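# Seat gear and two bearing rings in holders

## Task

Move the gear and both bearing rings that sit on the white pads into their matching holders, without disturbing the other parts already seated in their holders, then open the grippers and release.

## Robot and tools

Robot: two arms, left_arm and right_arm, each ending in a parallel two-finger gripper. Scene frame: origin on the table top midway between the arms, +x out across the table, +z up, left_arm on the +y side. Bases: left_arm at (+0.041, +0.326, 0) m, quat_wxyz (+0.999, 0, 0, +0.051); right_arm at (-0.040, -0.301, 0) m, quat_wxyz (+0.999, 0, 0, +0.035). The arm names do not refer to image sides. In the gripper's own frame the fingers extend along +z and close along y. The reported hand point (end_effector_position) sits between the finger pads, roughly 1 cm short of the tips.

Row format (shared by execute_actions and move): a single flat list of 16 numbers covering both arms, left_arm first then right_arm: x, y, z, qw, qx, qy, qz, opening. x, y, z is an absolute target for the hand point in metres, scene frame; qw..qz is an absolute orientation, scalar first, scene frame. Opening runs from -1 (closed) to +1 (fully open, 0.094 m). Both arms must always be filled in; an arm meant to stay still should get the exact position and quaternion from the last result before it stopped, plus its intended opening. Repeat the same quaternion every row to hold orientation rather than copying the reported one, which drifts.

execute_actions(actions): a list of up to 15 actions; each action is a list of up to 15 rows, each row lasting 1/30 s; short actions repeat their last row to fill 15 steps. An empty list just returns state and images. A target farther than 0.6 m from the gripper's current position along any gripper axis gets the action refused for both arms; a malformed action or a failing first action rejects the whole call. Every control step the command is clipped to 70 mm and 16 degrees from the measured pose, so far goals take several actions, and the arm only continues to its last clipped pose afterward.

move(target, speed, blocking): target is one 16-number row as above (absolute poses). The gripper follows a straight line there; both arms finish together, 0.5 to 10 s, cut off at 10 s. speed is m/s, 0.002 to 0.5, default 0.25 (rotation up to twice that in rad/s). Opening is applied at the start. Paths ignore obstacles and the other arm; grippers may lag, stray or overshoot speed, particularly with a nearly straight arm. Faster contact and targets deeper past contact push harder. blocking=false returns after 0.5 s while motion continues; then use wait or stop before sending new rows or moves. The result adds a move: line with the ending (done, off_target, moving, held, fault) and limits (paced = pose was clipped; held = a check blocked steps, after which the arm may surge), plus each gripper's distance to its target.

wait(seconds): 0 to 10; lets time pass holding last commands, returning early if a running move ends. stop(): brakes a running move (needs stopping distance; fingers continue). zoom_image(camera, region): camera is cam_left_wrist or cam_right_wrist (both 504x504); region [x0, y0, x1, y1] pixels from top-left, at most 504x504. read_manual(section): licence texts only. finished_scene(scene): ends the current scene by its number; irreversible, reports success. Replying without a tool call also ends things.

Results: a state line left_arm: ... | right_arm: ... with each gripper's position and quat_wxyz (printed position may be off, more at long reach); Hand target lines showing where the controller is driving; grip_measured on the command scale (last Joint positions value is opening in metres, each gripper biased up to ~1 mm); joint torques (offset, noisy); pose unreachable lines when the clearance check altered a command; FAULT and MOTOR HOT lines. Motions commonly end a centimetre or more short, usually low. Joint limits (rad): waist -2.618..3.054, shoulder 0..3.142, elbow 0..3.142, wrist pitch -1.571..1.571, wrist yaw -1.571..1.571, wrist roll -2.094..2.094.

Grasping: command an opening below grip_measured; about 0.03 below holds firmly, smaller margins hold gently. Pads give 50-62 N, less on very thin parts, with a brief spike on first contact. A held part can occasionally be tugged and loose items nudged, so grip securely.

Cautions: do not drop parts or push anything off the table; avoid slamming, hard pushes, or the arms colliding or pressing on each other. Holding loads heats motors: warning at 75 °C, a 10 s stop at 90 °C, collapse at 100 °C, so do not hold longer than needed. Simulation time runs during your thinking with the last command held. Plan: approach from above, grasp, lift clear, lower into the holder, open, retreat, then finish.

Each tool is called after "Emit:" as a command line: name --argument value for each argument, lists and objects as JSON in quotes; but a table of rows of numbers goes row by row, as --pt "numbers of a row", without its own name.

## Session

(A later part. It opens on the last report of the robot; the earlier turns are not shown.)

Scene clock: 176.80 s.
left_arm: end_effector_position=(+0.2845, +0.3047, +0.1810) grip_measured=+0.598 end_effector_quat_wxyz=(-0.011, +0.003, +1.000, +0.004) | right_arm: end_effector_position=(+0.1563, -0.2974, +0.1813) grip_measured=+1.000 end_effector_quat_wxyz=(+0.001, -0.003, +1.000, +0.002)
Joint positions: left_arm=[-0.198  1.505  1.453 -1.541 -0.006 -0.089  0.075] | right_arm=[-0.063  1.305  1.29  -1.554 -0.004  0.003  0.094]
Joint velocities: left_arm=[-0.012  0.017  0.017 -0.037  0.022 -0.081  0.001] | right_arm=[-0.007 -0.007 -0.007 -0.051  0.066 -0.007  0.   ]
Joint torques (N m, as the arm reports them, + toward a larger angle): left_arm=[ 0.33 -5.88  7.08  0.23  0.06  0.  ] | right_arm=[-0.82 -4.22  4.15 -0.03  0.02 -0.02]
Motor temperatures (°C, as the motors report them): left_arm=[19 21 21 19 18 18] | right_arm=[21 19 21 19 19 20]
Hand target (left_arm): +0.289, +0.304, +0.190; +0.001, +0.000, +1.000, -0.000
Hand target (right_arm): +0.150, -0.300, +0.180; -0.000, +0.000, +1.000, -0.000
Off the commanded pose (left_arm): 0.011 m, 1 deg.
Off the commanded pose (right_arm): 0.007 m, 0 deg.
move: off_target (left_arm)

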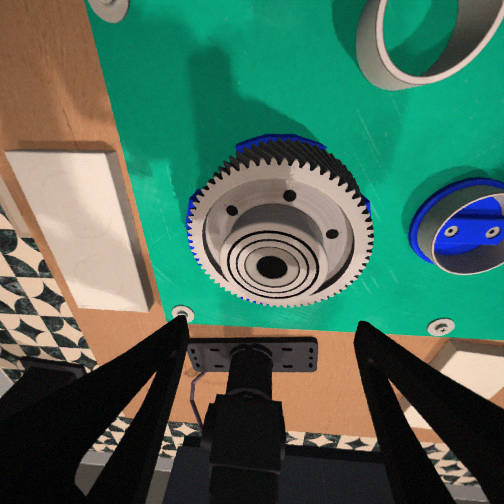

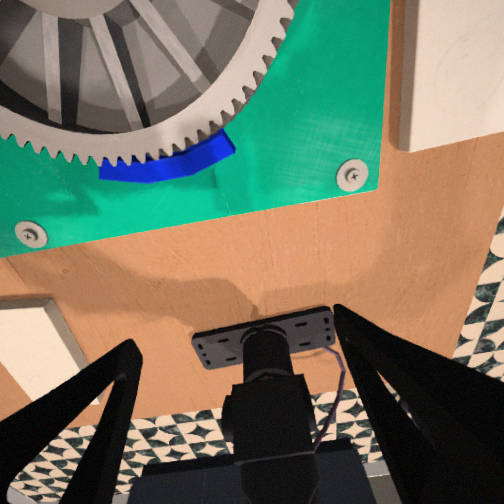

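Emit:
move --target '[0.293,0.304,0.155,0,0,1,0,0.0,0.15,-0.30,0.18,0,0,1,0,1]' --speed 0.04

Emit:
move --target '[0.293,0.304,0.115,0,0,1,0,0.0,0.15,-0.30,0.18,0,0,1,0,1]' --speed 0.015

Scene clock: 180.63 s.
left_arm: end_effector_position=(+0.2915, +0.3041, +0.1591) grip_measured=+0.002 end_effector_quat_wxyz=(-0.003, +0.003, +1.000, +0.003) | right_arm: end_effector_position=(+0.1563, -0.2974, +0.1813) grip_measured=+1.000 end_effector_quat_wxyz=(+0.001, -0.003, +1.000, +0.002)
Joint positions: left_arm=[-0.198  1.505  1.366 -1.438 -0.006 -0.089  0.047] | right_arm=[-0.063  1.305  1.29  -1.554 -0.004  0.003  0.094]
Joint velocities: left_arm=[ 0.007 -0.017 -0.002 -0.037  0.022 -0.022 -0.001] | right_arm=[ 0.002 -0.007 -0.007 -0.051  0.007 -0.095  0.   ]
Joint torques (N m, as the arm reports them, + toward a larger angle): left_arm=[ 0.33 -6.47  3.44  0.63  0.07  0.  ] | right_arm=[-0.85 -4.16  4.16 -0.03  0.04 -0.01]
Motor temperatures (°C, as the motors report them): left_arm=[19 21 21 19 18 18] | right_arm=[21 19 21 19 19 20]
Hand target (left_arm): +0.293, +0.304, +0.155; -0.000, -0.000, +1.000, +0.000
Hand target (right_arm): +0.150, -0.300, +0.180; -0.000, +0.000, +1.000, -0.000
Off the commanded pose (left_arm): 0.004 m, 1 deg.
Off the commanded pose (right_arm): 0.007 m, 0 deg.
move: done

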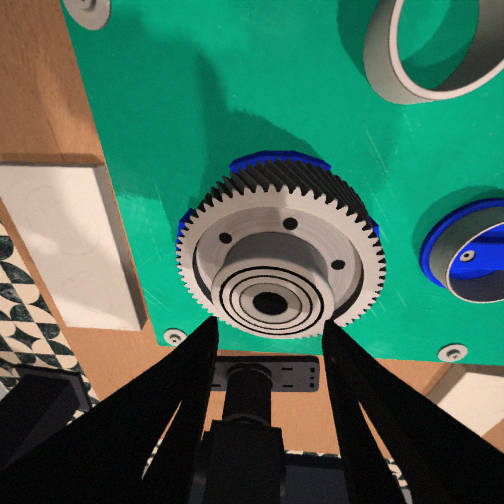

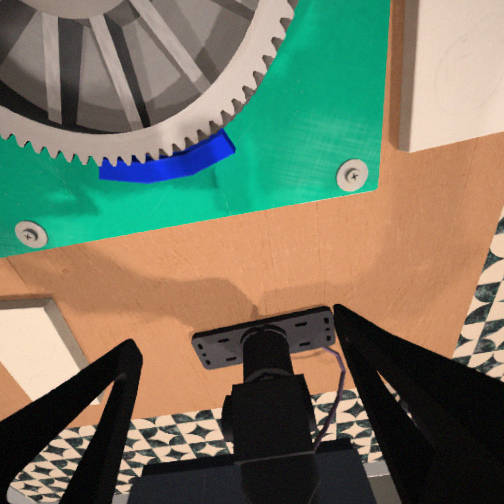

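Scene clock: 183.80 s.
left_arm: end_effector_position=(+0.2895, +0.3040, +0.1468) grip_measured=+0.001 end_effector_quat_wxyz=(+0.017, +0.003, +1.000, +0.001) | right_arm: end_effector_position=(+0.1563, -0.2974, +0.1813) grip_measured=+1.000 end_effector_quat_wxyz=(+0.001, -0.003, +1.000, +0.002)
Joint positions: left_arm=[-0.198  1.456  1.272 -1.354 -0.005 -0.089  0.047] | right_arm=[-0.063  1.305  1.29  -1.554 -0.004  0.003  0.094]
Joint velocities: left_arm=[-0.007 -0.002  0.002 -0.007 -0.022 -0.022  0.   ] | right_arm=[-0.007  0.007 -0.002 -0.022 -0.007  0.007  0.   ]
Joint torques (N m, as the arm reports them, + toward a larger angle): left_arm=[ 0.38 -2.14 -0.8   1.52  0.05  0.  ] | right_arm=[-0.75 -4.25  4.16 -0.02  0.04 -0.01]
Motor temperatures (°C, as the motors report them): left_arm=[19 21 21 19 18 18] | right_arm=[21 19 21 19 19 20]
Hand target (left_arm): +0.290, +0.304, +0.117; -0.002, -0.000, +1.000, +0.000
Hand target (right_arm): +0.150, -0.300, +0.180; -0.000, +0.000, +1.000, -0.000
Off the commanded pose (left_arm): 0.032 m, 2 deg.
Off the commanded pose (right_arm): 0.007 m, 0 deg.
move: off_target (left_arm)

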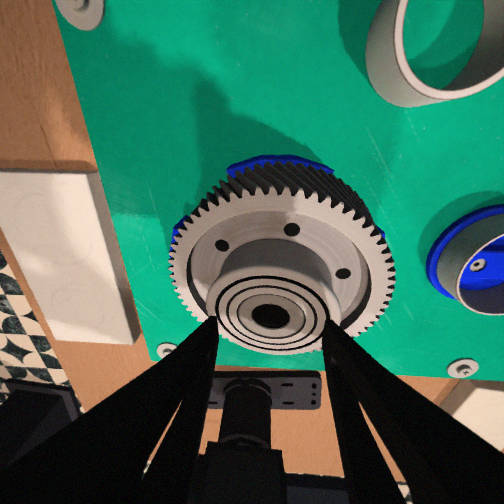

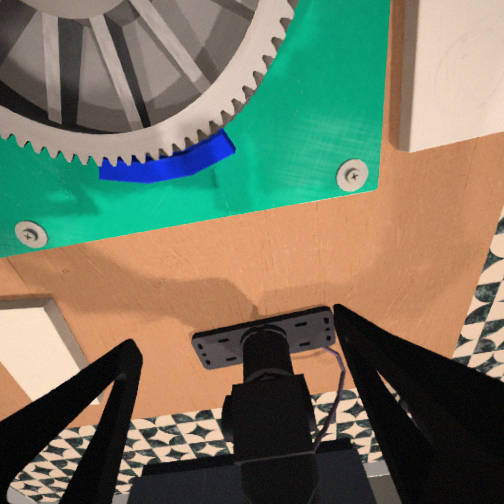

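Emit:
move --target '[0.293,0.305,0.17,0,0,1,0,0.55,0.15,-0.30,0.18,0,0,1,0,1]' --speed 0.03

Emit:
move --target '[0.296,0.305,0.124,0,0,1,0,0.55,0.15,-0.30,0.18,0,0,1,0,1]' --speed 0.02

Emit:
move --target '[0.296,0.305,0.124,0,0,1,0,0.15,0.15,-0.30,0.18,0,0,1,0,1]'

Emit:
move --target '[0.278,0.305,0.15,0.02,0,1,0,0.15,0.15,-0.30,0.18,0,0,1,0,1]' --speed 0.008

Scene clock: 185.33 s.
left_arm: end_effector_position=(+0.2870, +0.3050, +0.1608) grip_measured=+0.548 end_effector_quat_wxyz=(-0.011, +0.003, +1.000, +0.004) | right_arm: end_effector_position=(+0.1563, -0.2974, +0.1813) grip_measured=+1.000 end_effector_quat_wxyz=(+0.001, -0.003, +1.000, +0.002)
Joint positions: left_arm=[-0.196  1.503  1.37  -1.461 -0.007 -0.089  0.073] | right_arm=[-0.063  1.305  1.29  -1.554 -0.004  0.003  0.094]
Joint velocities: left_arm=[-0.017 -0.012 -0.007 -0.11   0.095 -0.037 -0.002] | right_arm=[-0.022 -0.007 -0.012 -0.037 -0.051 -0.037  0.   ]
Joint torques (N m, as the arm reports them, + toward a larger angle): left_arm=[ 0.6  -5.92  7.18  0.22  0.07  0.05] | right_arm=[-0.8  -4.18  4.1  -0.04  0.06 -0.02]
Motor temperatures (°C, as the motors report them): left_arm=[19 21 21 19 18 18] | right_arm=[21 19 21 19 19 20]
Hand target (left_arm): +0.293, +0.305, +0.170; +0.000, +0.000, +1.000, -0.000
Hand target (right_arm): +0.150, -0.300, +0.180; -0.000, +0.000, +1.000, -0.000
Off the commanded pose (left_arm): 0.011 m, 1 deg.
Off the commanded pose (right_arm): 0.007 m, 0 deg.
move: off_target (left_arm)

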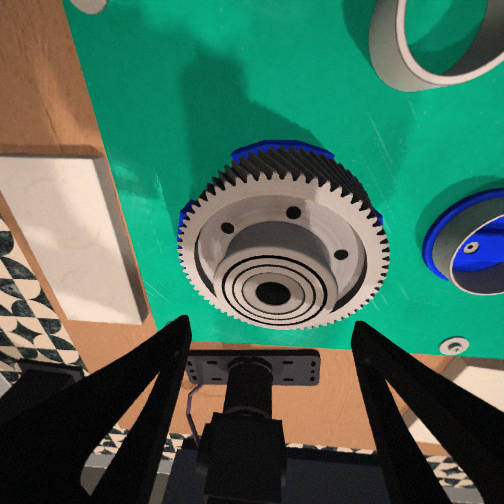

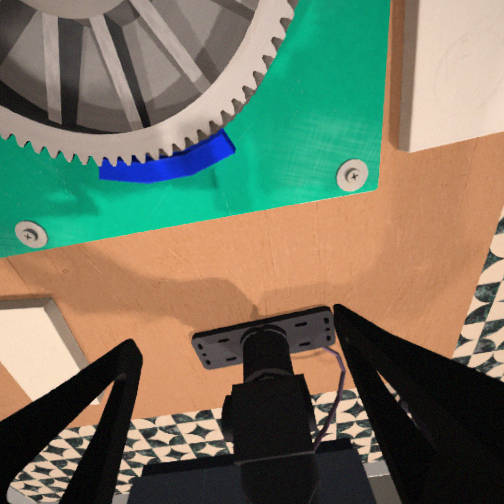

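Scene clock: 187.60 s.
left_arm: end_effector_position=(+0.2952, +0.3043, +0.1291) grip_measured=+0.548 end_effector_quat_wxyz=(-0.001, +0.003, +1.000, +0.003) | right_arm: end_effector_position=(+0.1563, -0.2974, +0.1813) grip_measured=+1.000 end_effector_quat_wxyz=(+0.001, -0.003, +1.000, +0.002)
Joint positions: left_arm=[-0.196  1.509  1.251 -1.314 -0.007 -0.089  0.073] | right_arm=[-0.063  1.305  1.29  -1.554 -0.004  0.003  0.094]
Joint velocities: left_arm=[ 0.017 -0.007 -0.002  0.081 -0.051  0.051  0.   ] | right_arm=[ 0.007  0.002 -0.007 -0.007 -0.051 -0.007  0.   ]
Joint torques (N m, as the arm reports them, + toward a larger angle): left_arm=[ 0.6  -6.19  3.46  0.65  0.06  0.04] | right_arm=[-0.77 -4.2   4.09 -0.04  0.03 -0.01]
Motor temperatures (°C, as the motors report them): left_arm=[19 21 21 19 18 18] | right_arm=[21 19 21 19 19 20]
Hand target (left_arm): +0.296, +0.305, +0.124; -0.000, -0.000, +1.000, +0.000
Hand target (right_arm): +0.150, -0.300, +0.180; -0.000, +0.000, +1.000, -0.000
Off the commanded pose (left_arm): 0.005 m, 0 deg.
Off the commanded pose (right_arm): 0.007 m, 0 deg.
move: done

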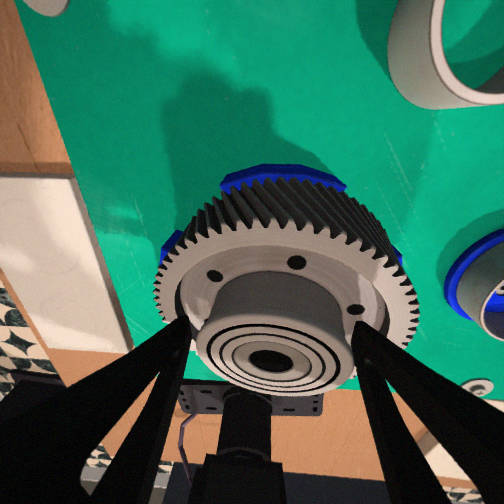

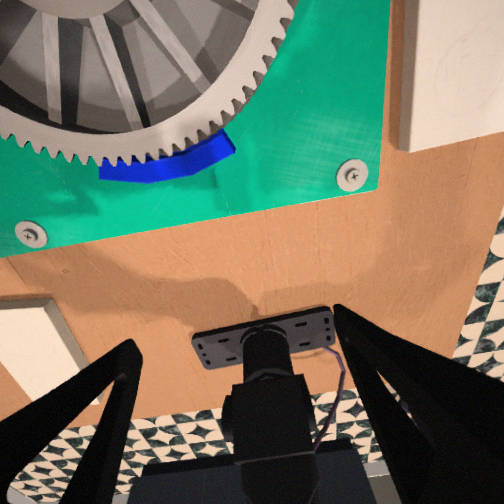

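Scene clock: 188.30 s.
left_arm: end_effector_position=(+0.2951, +0.3037, +0.1290) grip_measured=+0.250 end_effector_quat_wxyz=(-0.001, +0.002, +1.000, +0.002) | right_arm: end_effector_position=(+0.1563, -0.2974, +0.1813) grip_measured=+1.000 end_effector_quat_wxyz=(+0.001, -0.003, +1.000, +0.002)
Joint positions: left_arm=[-0.196  1.51   1.251 -1.314 -0.004 -0.089  0.059] | right_arm=[-0.063  1.305  1.29  -1.554 -0.004  0.003  0.094]
Joint velocities: left_arm=[-0.002 -0.002 -0.002  0.037  0.022 -0.007 -0.   ] | right_arm=[-0.007 -0.017 -0.012 -0.066 -0.066 -0.037  0.   ]
Joint torques (N m, as the arm reports them, + toward a larger angle): left_arm=[ 0.66 -6.38  3.39  0.67  0.03  0.07] | right_arm=[-0.82 -4.2   4.16 -0.05  0.05 -0.03]
Motor temperatures (°C, as the motors report them): left_arm=[19 21 21 19 18 18] | right_arm=[21 19 21 19 19 20]
Hand target (left_arm): +0.296, +0.305, +0.124; -0.000, -0.000, +1.000, +0.000
Hand target (right_arm): +0.150, -0.300, +0.180; -0.000, +0.000, +1.000, -0.000
Off the commanded pose (left_arm): 0.005 m, 0 deg.
Off the commanded pose (right_arm): 0.007 m, 0 deg.
move: done

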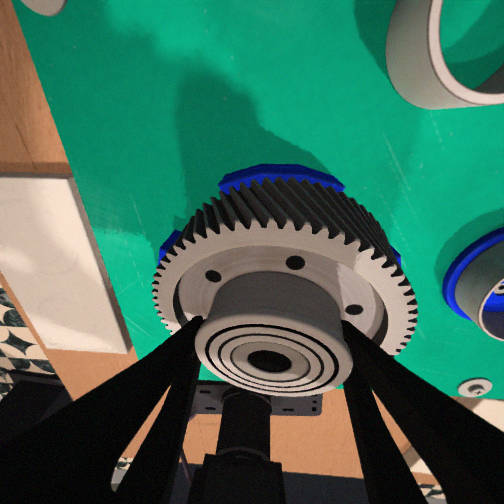

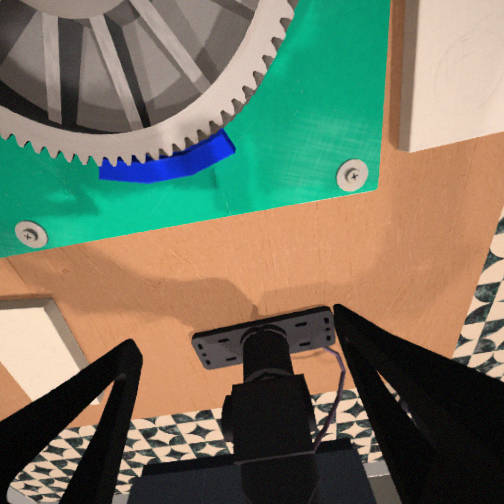

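Scene clock: 191.90 s.
left_arm: end_effector_position=(+0.2938, +0.3038, +0.1308) grip_measured=+0.250 end_effector_quat_wxyz=(+0.018, +0.002, +1.000, +0.000) | right_arm: end_effector_position=(+0.1563, -0.2974, +0.1813) grip_measured=+1.000 end_effector_quat_wxyz=(+0.001, -0.003, +1.000, +0.002)
Joint positions: left_arm=[-0.196  1.469  1.22  -1.287 -0.004 -0.09   0.059] | right_arm=[-0.063  1.305  1.29  -1.554 -0.004  0.003  0.094]
Joint velocities: left_arm=[-0.002 -0.012 -0.012 -0.007  0.022  0.11   0.   ] | right_arm=[-0.007 -0.017  0.007  0.022 -0.037  0.007  0.   ]
Joint torques (N m, as the arm reports them, + toward a larger angle): left_arm=[ -0.11 -12.24   5.74  -0.38  -0.01  -0.03] | right_arm=[-0.8  -4.17  4.13 -0.02  0.04 -0.01]
Motor temperatures (°C, as the motors report them): left_arm=[19 21 21 19 18 18] | right_arm=[21 19 21 19 19 20]
Hand target (left_arm): +0.279, +0.305, +0.148; +0.020, -0.000, +1.000, +0.000
Hand target (right_arm): +0.150, -0.300, +0.180; -0.000, +0.000, +1.000, -0.000
Off the commanded pose (left_arm): 0.025 m, 0 deg.
Off the commanded pose (right_arm): 0.007 m, 0 deg.
move: off_target (left_arm)

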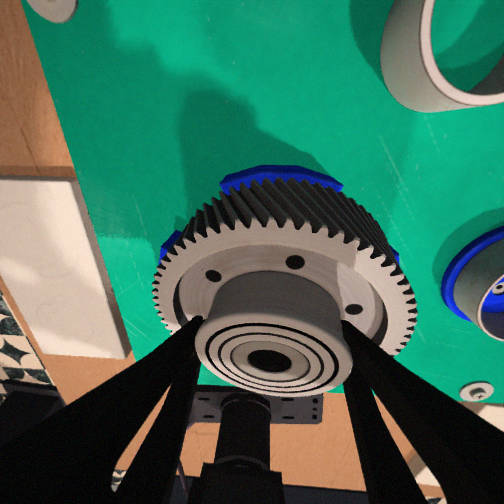

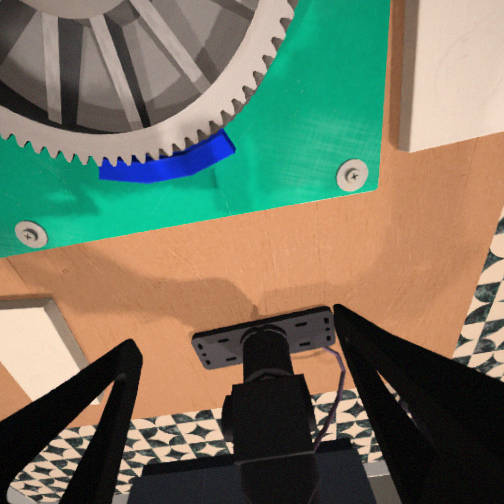

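Emit:
move --target '[0.296,0.305,0.20,0.045,0,1,0,0.15, 0.15,-0.30,0.18,0,0,1,0,1]' --speed 0.04

Emit:
move --target '[0.303,0.305,0.15,0.02,0,1,0,0.15, 0.15,-0.30,0.18,0,0,1,0,1]' --speed 0.012

Scene clock: 194.73 s.
left_arm: end_effector_position=(+0.2839, +0.3056, +0.1608) grip_measured=+0.250 end_effector_quat_wxyz=(-0.014, +0.002, +1.000, +0.005) | right_arm: end_effector_position=(+0.1563, -0.2974, +0.1813) grip_measured=+1.000 end_effector_quat_wxyz=(+0.001, -0.003, +1.000, +0.002)
Joint positions: left_arm=[-0.196  1.498  1.366 -1.469 -0.008 -0.091  0.059] | right_arm=[-0.063  1.305  1.29  -1.554 -0.004  0.003  0.094]
Joint velocities: left_arm=[-0.007  0.007 -0.007  0.051  0.007 -0.081 -0.001] | right_arm=[-0.002  0.017 -0.007 -0.037 -0.022 -0.007  0.   ]
Joint torques (N m, as the arm reports them, + toward a larger angle): left_arm=[  0.1  -11.57  11.09  -0.02  -0.01   0.01] | right_arm=[-0.76 -4.17  4.17 -0.02  0.03 -0.02]
Motor temperatures (°C, as the motors report them): left_arm=[19 21 21 19 18 18] | right_arm=[21 19 21 19 19 20]
Hand target (left_arm): +0.293, +0.305, +0.198; +0.045, -0.000, +0.999, +0.000
Hand target (right_arm): +0.150, -0.300, +0.180; -0.000, +0.000, +1.000, -0.000
Off the commanded pose (left_arm): 0.041 m, 7 deg.
Off the commanded pose (right_arm): 0.007 m, 0 deg.
move: off_target (left_arm)

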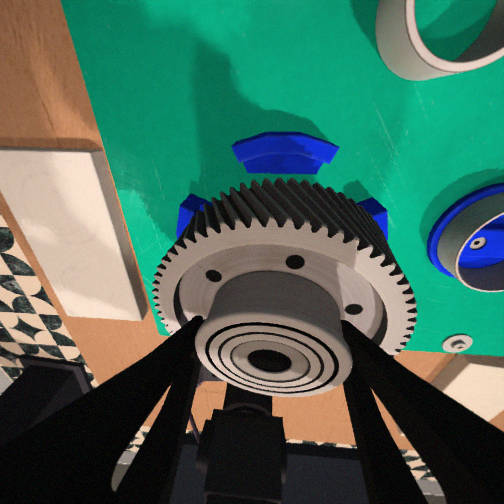

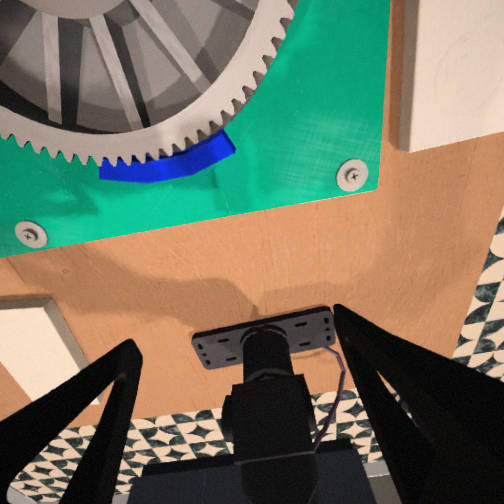

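Scene clock: 197.87 s.
left_arm: end_effector_position=(+0.2871, +0.3086, +0.1388) grip_measured=+0.250 end_effector_quat_wxyz=(-0.036, +0.002, +0.999, +0.017) | right_arm: end_effector_position=(+0.1563, -0.2974, +0.1813) grip_measured=+1.000 end_effector_quat_wxyz=(+0.001, -0.003, +1.000, +0.002)
Joint positions: left_arm=[-0.197  1.547  1.322 -1.422 -0.028 -0.091  0.059] | right_arm=[-0.063  1.305  1.29  -1.554 -0.004  0.003  0.094]
Joint velocities: left_arm=[-0.022  0.002  0.007 -0.022 -0.007 -0.066 -0.001] | right_arm=[-0.002 -0.017 -0.002 -0.066 -0.007 -0.022  0.   ]
Joint torques (N m, as the arm reports them, + toward a larger angle): left_arm=[  0.63 -11.31   5.01   0.95   0.21   0.08] | right_arm=[-0.77 -4.25  4.15 -0.02  0.03 -0.02]
Motor temperatures (°C, as the motors report them): left_arm=[19 21 21 19 18 18] | right_arm=[21 19 21 19 19 20]
Hand target (left_arm): +0.302, +0.305, +0.151; +0.019, +0.001, +1.000, +0.001
Hand target (right_arm): +0.150, -0.300, +0.180; -0.000, +0.000, +1.000, -0.000
Off the commanded pose (left_arm): 0.020 m, 7 deg.
Off the commanded pose (right_arm): 0.007 m, 0 deg.
move: off_target (left_arm)

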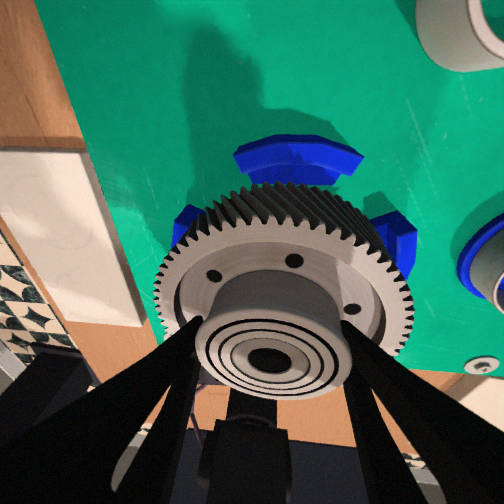

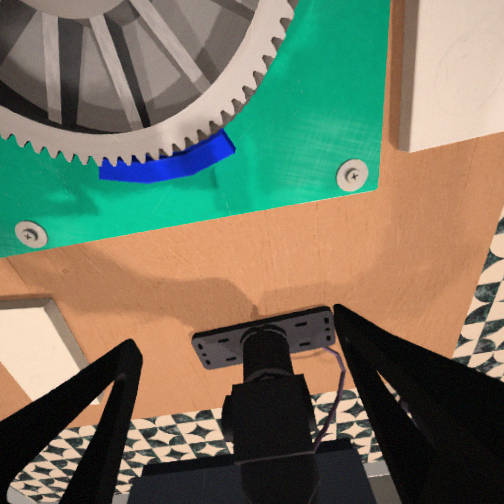

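Emit:
move --target '[0.312,0.298,0.152,0.01,0,1,0,0.15, 0.15,-0.30,0.18,0,0,1,0,1]' --speed 0.006

Scene clock: 206.60 s.
left_arm: end_effector_position=(+0.2875, +0.3113, +0.1366) grip_measured=+0.250 end_effector_quat_wxyz=(-0.040, -0.003, +0.999, +0.029) | right_arm: end_effector_position=(+0.1563, -0.2974, +0.1813) grip_measured=+1.000 end_effector_quat_wxyz=(+0.001, -0.003, +1.000, +0.002)
Joint positions: left_arm=[-0.202  1.556  1.321 -1.421 -0.05  -0.107  0.059] | right_arm=[-0.063  1.305  1.29  -1.554 -0.004  0.003  0.094]
Joint velocities: left_arm=[ 0.012  0.002 -0.002 -0.081 -0.022 -0.022 -0.   ] | right_arm=[-0.002 -0.007  0.002 -0.051  0.022  0.066  0.   ]
Joint torques (N m, as the arm reports them, + toward a larger angle): left_arm=[-0.8  -7.52  8.66  0.64  0.45  0.04] | right_arm=[-0.84 -4.21  4.18 -0.04  0.05 -0.02]
Motor temperatures (°C, as the motors report them): left_arm=[19 21 21 19 18 18] | right_arm=[21 19 21 19 19 20]
Hand target (left_arm): +0.310, +0.298, +0.153; +0.010, +0.001, +1.000, +0.001
Hand target (right_arm): +0.150, -0.300, +0.180; -0.000, +0.000, +1.000, -0.000
Off the commanded pose (left_arm): 0.032 m, 7 deg.
Off the commanded pose (right_arm): 0.007 m, 0 deg.
move: off_target (left_arm)

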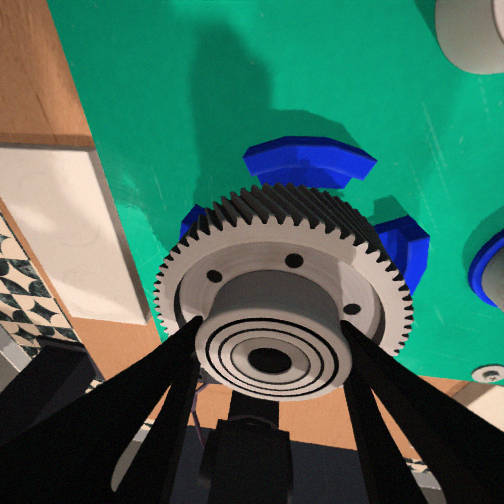

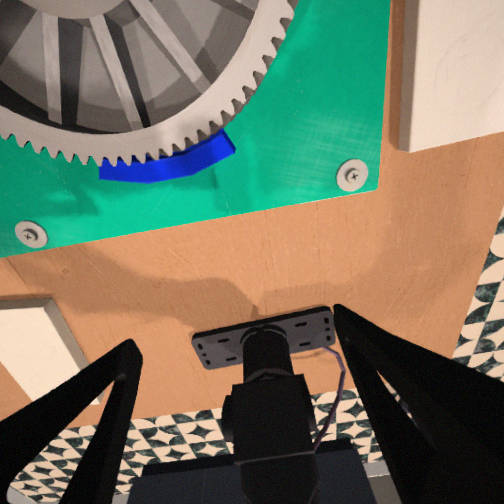

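Emit:
move --target '[0.310,0.299,0.20,0.045,0,1,0,0.15, 0.15,-0.30,0.18,0,0,1,0,1]' --speed 0.03

Emit:
move --target '[0.310,0.300,0.175,0.03,0,1,0,0.15, 0.15,-0.30,0.18,0,0,1,0,1]' --speed 0.012

Scene clock: 210.13 s.
left_arm: end_effector_position=(+0.2995, +0.3044, +0.1575) grip_measured=+0.251 end_effector_quat_wxyz=(-0.016, -0.004, +1.000, +0.011) | right_arm: end_effector_position=(+0.1563, -0.2974, +0.1813) grip_measured=+1.000 end_effector_quat_wxyz=(+0.001, -0.003, +1.000, +0.002)
Joint positions: left_arm=[-0.202  1.56   1.411 -1.456 -0.018 -0.108  0.059] | right_arm=[-0.063  1.305  1.29  -1.554 -0.004  0.003  0.094]
Joint velocities: left_arm=[ 0.002 -0.002  0.012 -0.037  0.051 -0.007 -0.001] | right_arm=[-0.017 -0.027 -0.002  0.051 -0.066  0.007  0.   ]
Joint torques (N m, as the arm reports them, + toward a larger angle): left_arm=[ -1.07 -13.23  11.09  -0.11   0.05  -0.01] | right_arm=[-0.77 -4.22  4.16 -0.02  0.04 -0.02]
Motor temperatures (°C, as the motors report them): left_arm=[19 21 22 19 18 18] | right_arm=[21 19 21 19 19 20]
Hand target (left_arm): +0.306, +0.299, +0.198; +0.046, -0.000, +0.999, +0.001
Hand target (right_arm): +0.150, -0.300, +0.180; -0.000, +0.000, +1.000, -0.000
Off the commanded pose (left_arm): 0.044 m, 7 deg.
Off the commanded pose (right_arm): 0.007 m, 0 deg.
move: off_target (left_arm)

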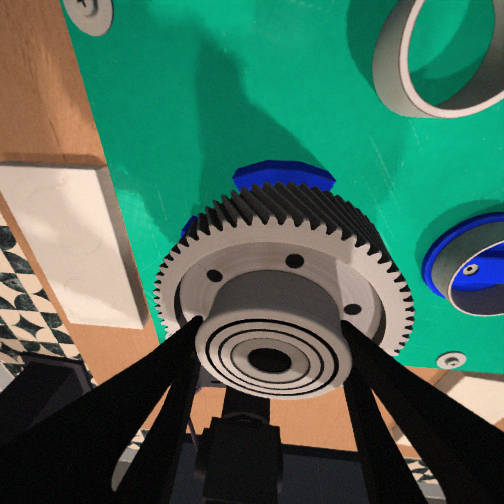

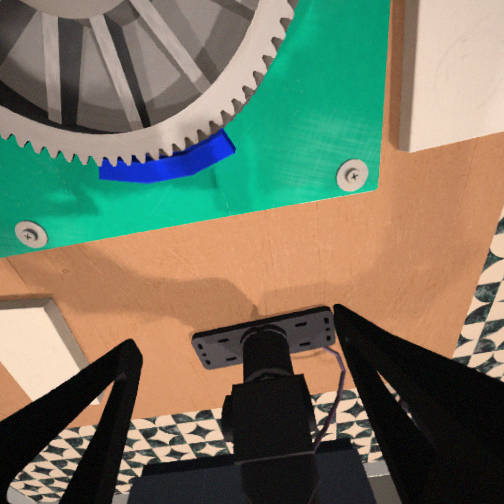

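Scene clock: 214.30 s.
left_arm: end_effector_position=(+0.3018, +0.3031, +0.1415) grip_measured=+0.251 end_effector_quat_wxyz=(-0.028, -0.004, +1.000, +0.010) | right_arm: end_effector_position=(+0.1563, -0.2974, +0.1813) grip_measured=+1.000 end_effector_quat_wxyz=(+0.001, -0.003, +1.000, +0.002)
Joint positions: left_arm=[-0.204  1.588  1.375 -1.417 -0.015 -0.11   0.059] | right_arm=[-0.063  1.305  1.29  -1.554 -0.004  0.003  0.094]
Joint velocities: left_arm=[ 0.002  0.007 -0.027 -0.007 -0.037 -0.051  0.   ] | right_arm=[ 0.007 -0.007 -0.012 -0.007 -0.007 -0.007  0.   ]
Joint torques (N m, as the arm reports them, + toward a larger angle): left_arm=[ -0.35 -14.77   8.15   0.12   0.06   0.09] | right_arm=[-0.78 -4.15  4.13 -0.03  0.05 -0.02]
Motor temperatures (°C, as the motors report them): left_arm=[19 22 22 19 18 18] | right_arm=[21 19 21 19 19 20]
Hand target (left_arm): +0.308, +0.300, +0.174; +0.030, +0.000, +1.000, +0.001
Hand target (right_arm): +0.150, -0.300, +0.180; -0.000, +0.000, +1.000, -0.000
Off the commanded pose (left_arm): 0.035 m, 7 deg.
Off the commanded pose (right_arm): 0.007 m, 0 deg.
move: off_target (left_arm)

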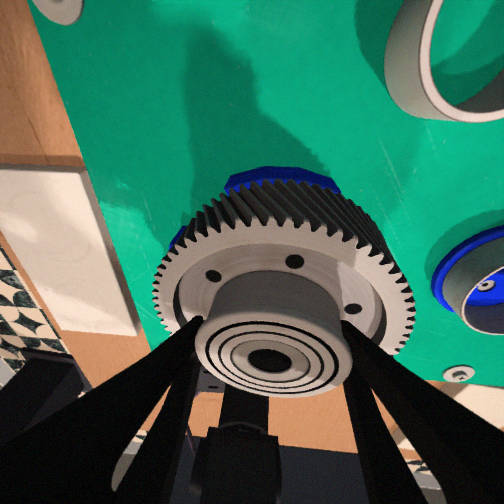

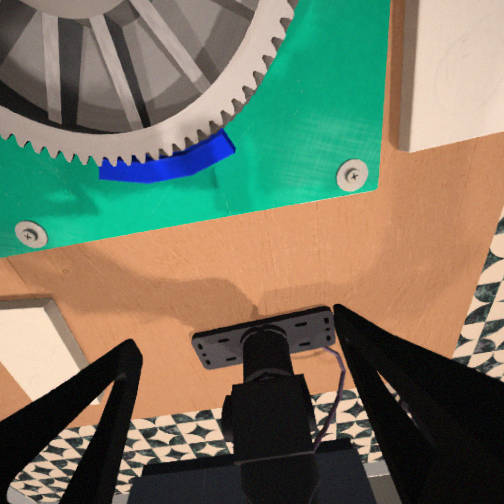

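Emit:
move --target '[0.290,0.301,0.168,0.035,0,1,0,0.15, 0.15,-0.30,0.18,0,0,1,0,1]' --speed 0.005

Scene clock: 224.77 s.
left_arm: end_effector_position=(+0.2880, +0.3038, +0.1341) grip_measured=+0.251 end_effector_quat_wxyz=(-0.026, -0.004, +1.000, +0.011) | right_arm: end_effector_position=(+0.1563, -0.2974, +0.1813) grip_measured=+1.000 end_effector_quat_wxyz=(+0.001, -0.003, +1.000, +0.002)
Joint positions: left_arm=[-0.207  1.531  1.29  -1.383 -0.015 -0.113  0.059] | right_arm=[-0.063  1.305  1.29  -1.554 -0.004  0.003  0.094]
Joint velocities: left_arm=[-0.002  0.007 -0.027  0.007 -0.007 -0.081 -0.   ] | right_arm=[ 0.002  0.002 -0.002  0.037 -0.051 -0.051  0.   ]
Joint torques (N m, as the arm reports them, + toward a larger angle): left_arm=[ -0.28 -13.62   7.35   0.04   0.05   0.07] | right_arm=[-0.62 -3.87  4.51 -0.02  0.02 -0.02]
Motor temperatures (°C, as the motors report them): left_arm=[19 22 21 19 18 18] | right_arm=[21 19 21 19 19 20]
Hand target (left_arm): +0.291, +0.302, +0.161; +0.021, -0.001, +1.000, +0.003
Hand target (right_arm): +0.151, -0.299, +0.180; +0.000, -0.001, +1.000, +0.000
Off the commanded pose (left_arm): 0.034 m, 7 deg.
Off the commanded pose (right_arm): 0.007 m, 0 deg.
move: off_target (left_arm; path cut at 10 s)

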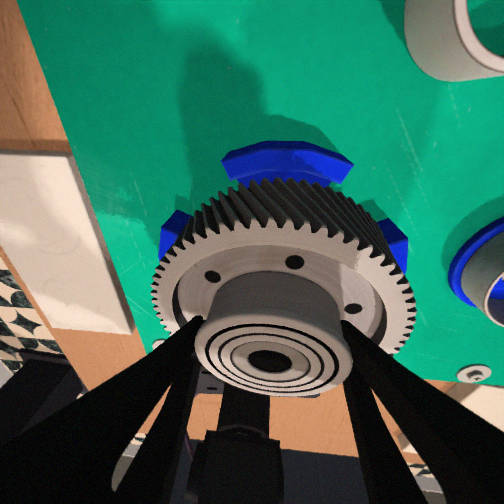

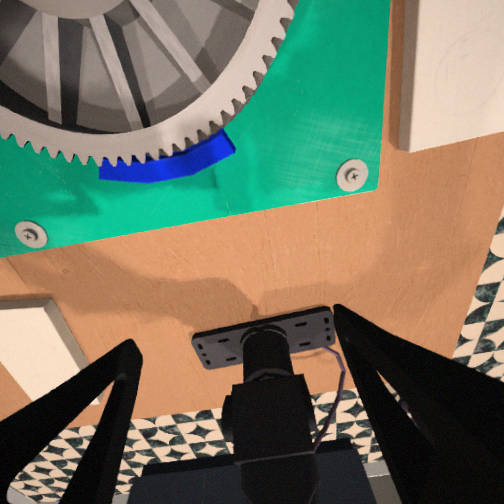

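Emit:
move --target '[0.308,0.301,0.152,0.03,0,1,0,0.15, 0.15,-0.30,0.18,0,0,1,0,1]' --speed 0.006

Scene clock: 234.63 s.
left_arm: end_effector_position=(+0.2920, +0.3042, +0.1242) grip_measured=+0.251 end_effector_quat_wxyz=(-0.030, -0.004, +0.999, +0.014) | right_arm: end_effector_position=(+0.1563, -0.2974, +0.1813) grip_measured=+1.000 end_effector_quat_wxyz=(+0.001, -0.003, +1.000, +0.002)
Joint positions: left_arm=[-0.208  1.556  1.274 -1.352 -0.021 -0.115  0.059] | right_arm=[-0.063  1.305  1.29  -1.554 -0.004  0.003  0.094]
Joint velocities: left_arm=[-0.017  0.007 -0.012 -0.037  0.007  0.022 -0.001] | right_arm=[-0.002  0.002  0.007  0.037  0.022  0.037  0.   ]
Joint torques (N m, as the arm reports them, + toward a larger angle): left_arm=[  0.18 -12.86   8.04   0.37   0.12   0.16] | right_arm=[-0.81 -4.28  4.12 -0.02  0.03 -0.03]
Motor temperatures (°C, as the motors report them): left_arm=[19 22 22 19 18 18] | right_arm=[21 19 21 19 19 20]
Hand target (left_arm): +0.306, +0.301, +0.152; +0.030, +0.000, +1.000, +0.001
Hand target (right_arm): +0.150, -0.300, +0.180; -0.000, +0.000, +1.000, -0.000
Off the commanded pose (left_arm): 0.032 m, 7 deg.
Off the commanded pose (right_arm): 0.007 m, 0 deg.
move: off_target (left_arm)

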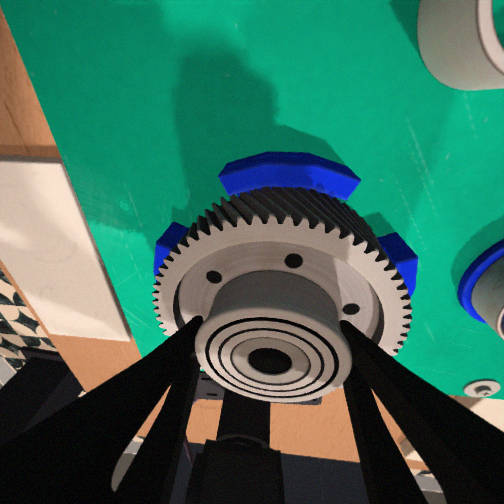

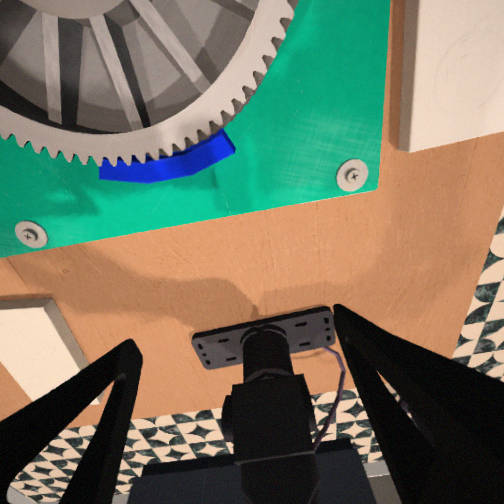

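z dropped to .124; promising. Lower a bit more, then release.

Emit:
move --target '[0.306,0.301,0.140,0.03,0,1,0,0.15, 0.15,-0.30,0.18,0,0,1,0,1]' --speed 0.008

Emit:
move --target '[0.300,0.303,0.140,0.03,0,1,0,0.6, 0.15,-0.30,0.18,0,0,1,0,1]' --speed 0.01

Emit:
move --target '[0.290,0.303,0.195,0.02,0,1,0,0.6, 0.15,-0.30,0.18,0,0,1,0,1]' --speed 0.05

Scene clock: 242.90 s.
left_arm: end_effector_position=(+0.2924, +0.3042, +0.1240) grip_measured=+0.251 end_effector_quat_wxyz=(-0.022, -0.004, +1.000, +0.014) | right_arm: end_effector_position=(+0.1563, -0.2974, +0.1813) grip_measured=+1.000 end_effector_quat_wxyz=(+0.001, -0.003, +1.000, +0.002)
Joint positions: left_arm=[-0.209  1.542  1.261 -1.337 -0.023 -0.116  0.059] | right_arm=[-0.063  1.305  1.29  -1.554 -0.004  0.003  0.094]
Joint velocities: left_arm=[-0.012 -0.012 -0.022 -0.037 -0.007 -0.051  0.001] | right_arm=[-0.017 -0.002 -0.002 -0.066  0.037 -0.051  0.   ]
Joint torques (N m, as the arm reports them, + toward a larger angle): left_arm=[  0.17 -11.89   5.65   0.75   0.13   0.16] | right_arm=[-0.83 -4.14  4.15 -0.02  0.03  0.  ]
Motor temperatures (°C, as the motors report them): left_arm=[19 22 21 19 18 18] | right_arm=[21 19 21 19 19 20]
Hand target (left_arm): +0.305, +0.301, +0.141; +0.030, -0.000, +1.000, +0.002
Hand target (right_arm): +0.150, -0.300, +0.180; -0.000, +0.000, +1.000, -0.000
Off the commanded pose (left_arm): 0.021 m, 6 deg.
Off the commanded pose (right_arm): 0.007 m, 0 deg.
move: off_target (left_arm)

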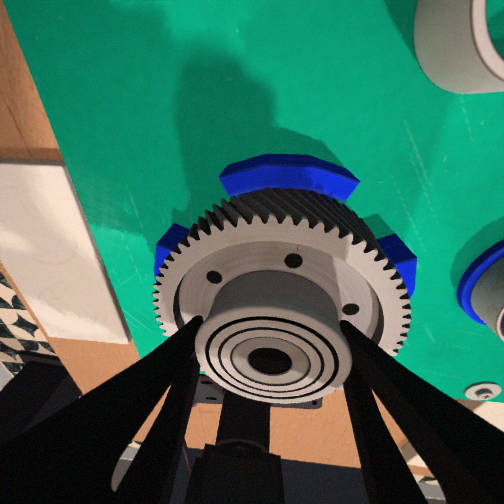

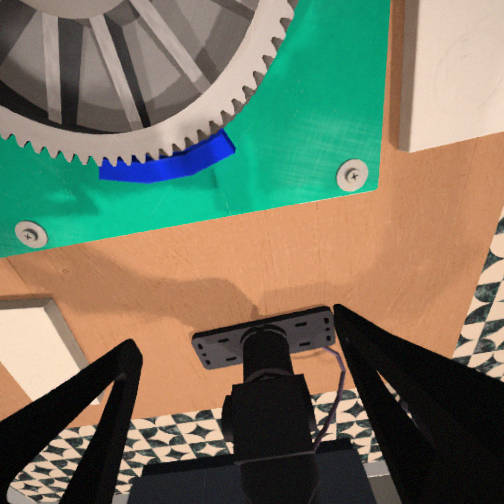

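Scene clock: 248.53 s.
left_arm: end_effector_position=(+0.2957, +0.3024, +0.1354) grip_measured=+0.598 end_effector_quat_wxyz=(+0.010, +0.001, +1.000, +0.006) | right_arm: end_effector_position=(+0.1563, -0.2974, +0.1813) grip_measured=+1.000 end_effector_quat_wxyz=(+0.001, -0.003, +1.000, +0.002)
Joint positions: left_arm=[-0.209  1.492  1.26  -1.32  -0.015 -0.105  0.075] | right_arm=[-0.063  1.305  1.29  -1.554 -0.004  0.003  0.094]
Joint velocities: left_arm=[ 0.002 -0.012 -0.007  0.037  0.051 -0.007 -0.   ] | right_arm=[ 0.002 -0.002 -0.007  0.066  0.095 -0.037  0.   ]
Joint torques (N m, as the arm reports them, + toward a larger angle): left_arm=[ 0.71 -8.61  4.44  0.72  0.07  0.1 ] | right_arm=[-0.83 -4.26  4.16 -0.02  0.03 -0.03]
Motor temperatures (°C, as the motors report them): left_arm=[19 22 21 19 18 18] | right_arm=[21 19 21 19 19 20]
Hand target (left_arm): +0.300, +0.303, +0.140; +0.030, -0.000, +1.000, +0.001
Hand target (right_arm): +0.150, -0.300, +0.180; -0.000, +0.000, +1.000, -0.000
Off the commanded pose (left_arm): 0.006 m, 2 deg.
Off the commanded pose (right_arm): 0.007 m, 0 deg.
move: done

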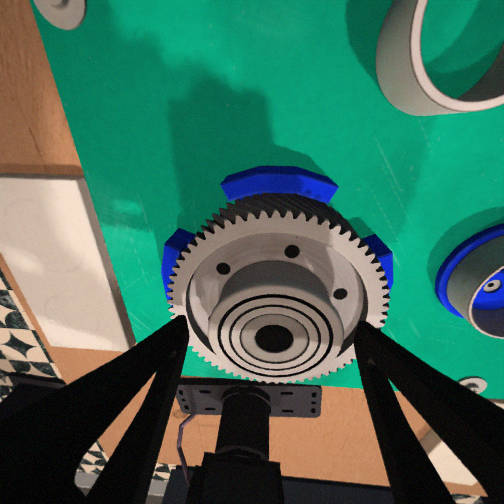

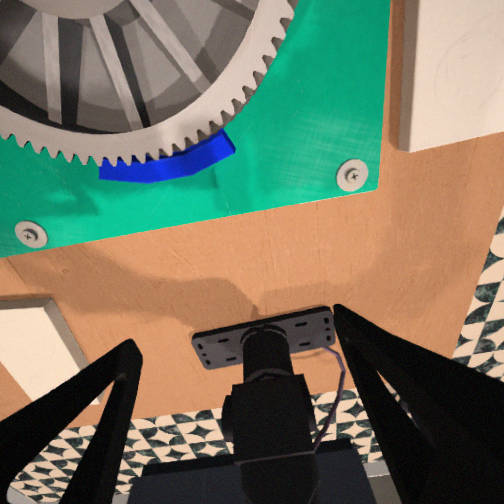

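Scene clock: 250.20 s.
left_arm: end_effector_position=(+0.2857, +0.3029, +0.1812) grip_measured=+0.598 end_effector_quat_wxyz=(-0.001, +0.001, +1.000, +0.006) | right_arm: end_effector_position=(+0.1563, -0.2974, +0.1813) grip_measured=+1.000 end_effector_quat_wxyz=(+0.001, -0.003, +1.000, +0.002)
Joint positions: left_arm=[-0.209  1.492  1.442 -1.524 -0.012 -0.105  0.075] | right_arm=[-0.063  1.305  1.29  -1.554 -0.004  0.003  0.094]
Joint velocities: left_arm=[-0.002 -0.017 -0.012 -0.081  0.022 -0.066  0.001] | right_arm=[-0.002  0.007  0.002  0.051  0.037 -0.007  0.   ]
Joint torques (N m, as the arm reports them, + toward a larger angle): left_arm=[ 0.63 -7.77  7.09  0.27  0.07  0.09] | right_arm=[-0.81 -4.21  4.11 -0.04  0.02 -0.04]
Motor temperatures (°C, as the motors report them): left_arm=[19 22 21 19 18 18] | right_arm=[21 19 21 19 19 20]
Hand target (left_arm): +0.289, +0.303, +0.195; +0.020, -0.000, +1.000, +0.000
Hand target (right_arm): +0.150, -0.300, +0.180; -0.000, +0.000, +1.000, -0.000
Off the commanded pose (left_arm): 0.014 m, 2 deg.
Off the commanded pose (right_arm): 0.007 m, 0 deg.
move: off_target (left_arm)

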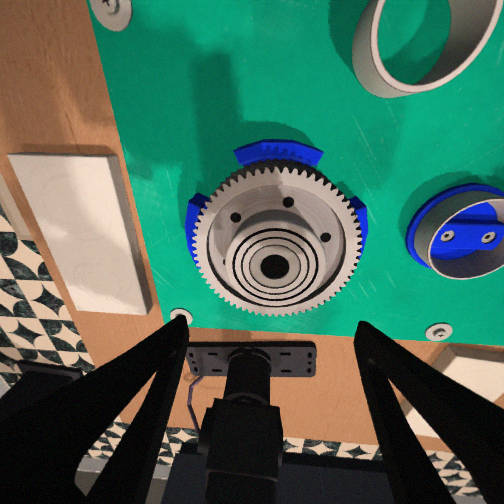

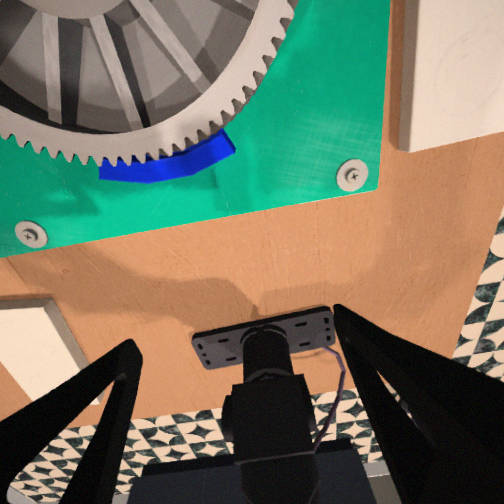

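Emit:
move --target '[0.300,0.303,0.135,0.02,0,1,0,0.0, 0.15,-0.30,0.18,0,0,1,0,1]' --speed 0.02

Emit:
move --target '[0.285,0.303,0.195,0.02,0,1,0,0.6, 0.15,-0.30,0.18,0,0,1,0,1]' --speed 0.06

Scene clock: 253.10 s.
left_arm: end_effector_position=(+0.2985, +0.3015, +0.1389) grip_measured=+0.002 end_effector_quat_wxyz=(+0.016, +0.002, +1.000, +0.004) | right_arm: end_effector_position=(+0.1563, -0.2974, +0.1813) grip_measured=+1.000 end_effector_quat_wxyz=(+0.001, -0.003, +1.000, +0.002)
Joint positions: left_arm=[-0.209  1.492  1.273 -1.322 -0.011 -0.103  0.047] | right_arm=[-0.063  1.305  1.29  -1.554 -0.004  0.003  0.094]
Joint velocities: left_arm=[ 0.007  0.007  0.007  0.037  0.022 -0.022  0.   ] | right_arm=[-0.007 -0.002 -0.017  0.066 -0.022 -0.022  0.   ]
Joint torques (N m, as the arm reports them, + toward a larger angle): left_arm=[ 0.89 -6.54  3.56  0.73  0.06  0.1 ] | right_arm=[-0.82 -4.21  4.11 -0.02  0.03 -0.03]
Motor temperatures (°C, as the motors report them): left_arm=[19 22 21 19 18 18] | right_arm=[21 19 21 19 19 20]
Hand target (left_arm): +0.300, +0.303, +0.135; +0.020, -0.000, +1.000, +0.000
Hand target (right_arm): +0.150, -0.300, +0.180; -0.000, +0.000, +1.000, -0.000
Off the commanded pose (left_arm): 0.004 m, 1 deg.
Off the commanded pose (right_arm): 0.007 m, 0 deg.
move: done

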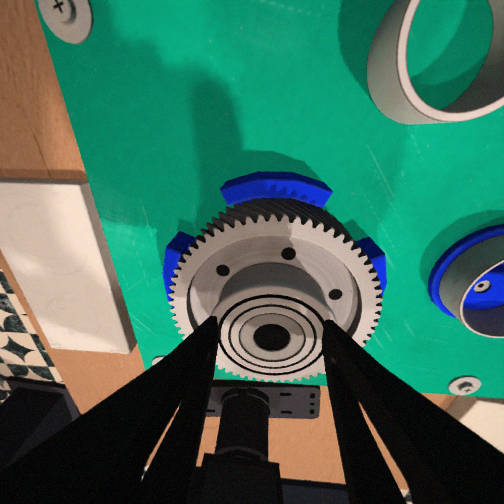

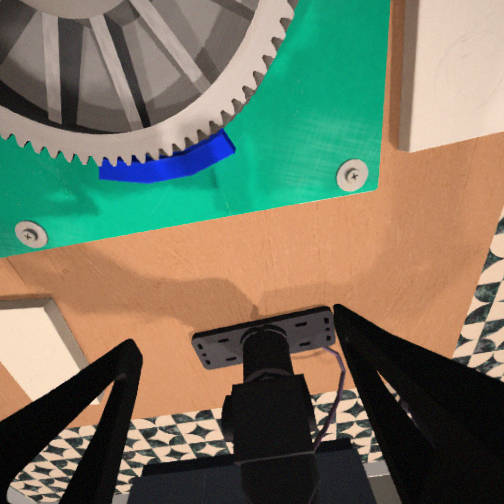

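Scene clock: 254.57 s.
left_arm: end_effector_position=(+0.2810, +0.3034, +0.1805) grip_measured=+0.598 end_effector_quat_wxyz=(-0.002, +0.002, +1.000, +0.006) | right_arm: end_effector_position=(+0.1563, -0.2974, +0.1813) grip_measured=+1.000 end_effector_quat_wxyz=(+0.001, -0.003, +1.000, +0.002)
Joint positions: left_arm=[-0.209  1.477  1.426 -1.526 -0.011 -0.103  0.075] | right_arm=[-0.063  1.305  1.29  -1.554 -0.004  0.003  0.094]
Joint velocities: left_arm=[-0.002 -0.007  0.002 -0.007 -0.022  0.007 -0.   ] | right_arm=[-0.002  0.002  0.012 -0.007 -0.037 -0.037  0.   ]
Joint torques (N m, as the arm reports them, + toward a larger angle): left_arm=[ 0.51 -7.94  7.11  0.29  0.06  0.07] | right_arm=[-0.8  -4.19  4.2  -0.02  0.05 -0.02]
Motor temperatures (°C, as the motors report them): left_arm=[19 22 21 19 18 18] | right_arm=[21 19 21 19 19 20]
Hand target (left_arm): +0.284, +0.303, +0.195; +0.020, +0.000, +1.000, +0.000
Hand target (right_arm): +0.150, -0.300, +0.180; -0.000, +0.000, +1.000, -0.000
Off the commanded pose (left_arm): 0.015 m, 3 deg.
Off the commanded pose (right_arm): 0.007 m, 0 deg.
move: off_target (left_arm)

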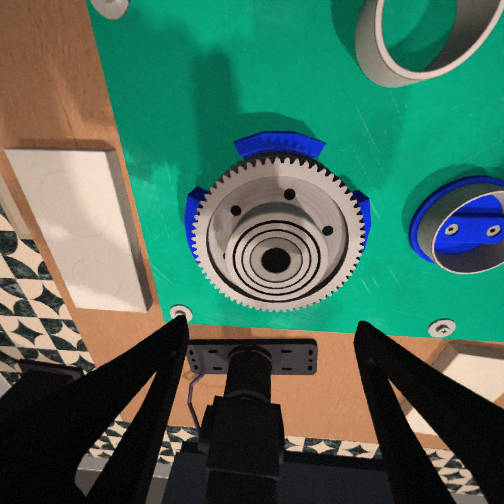

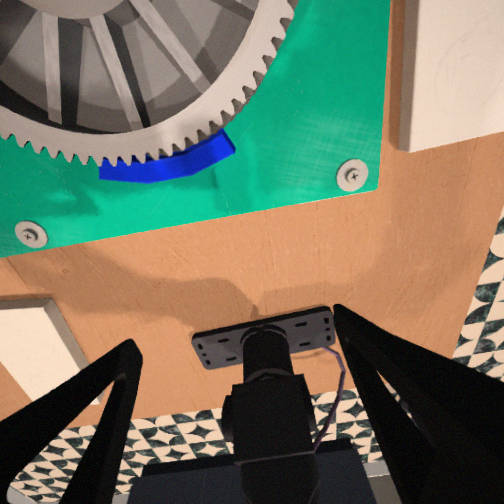

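Emit:
finished_scene --scene 2

The scene is finished: the task was done.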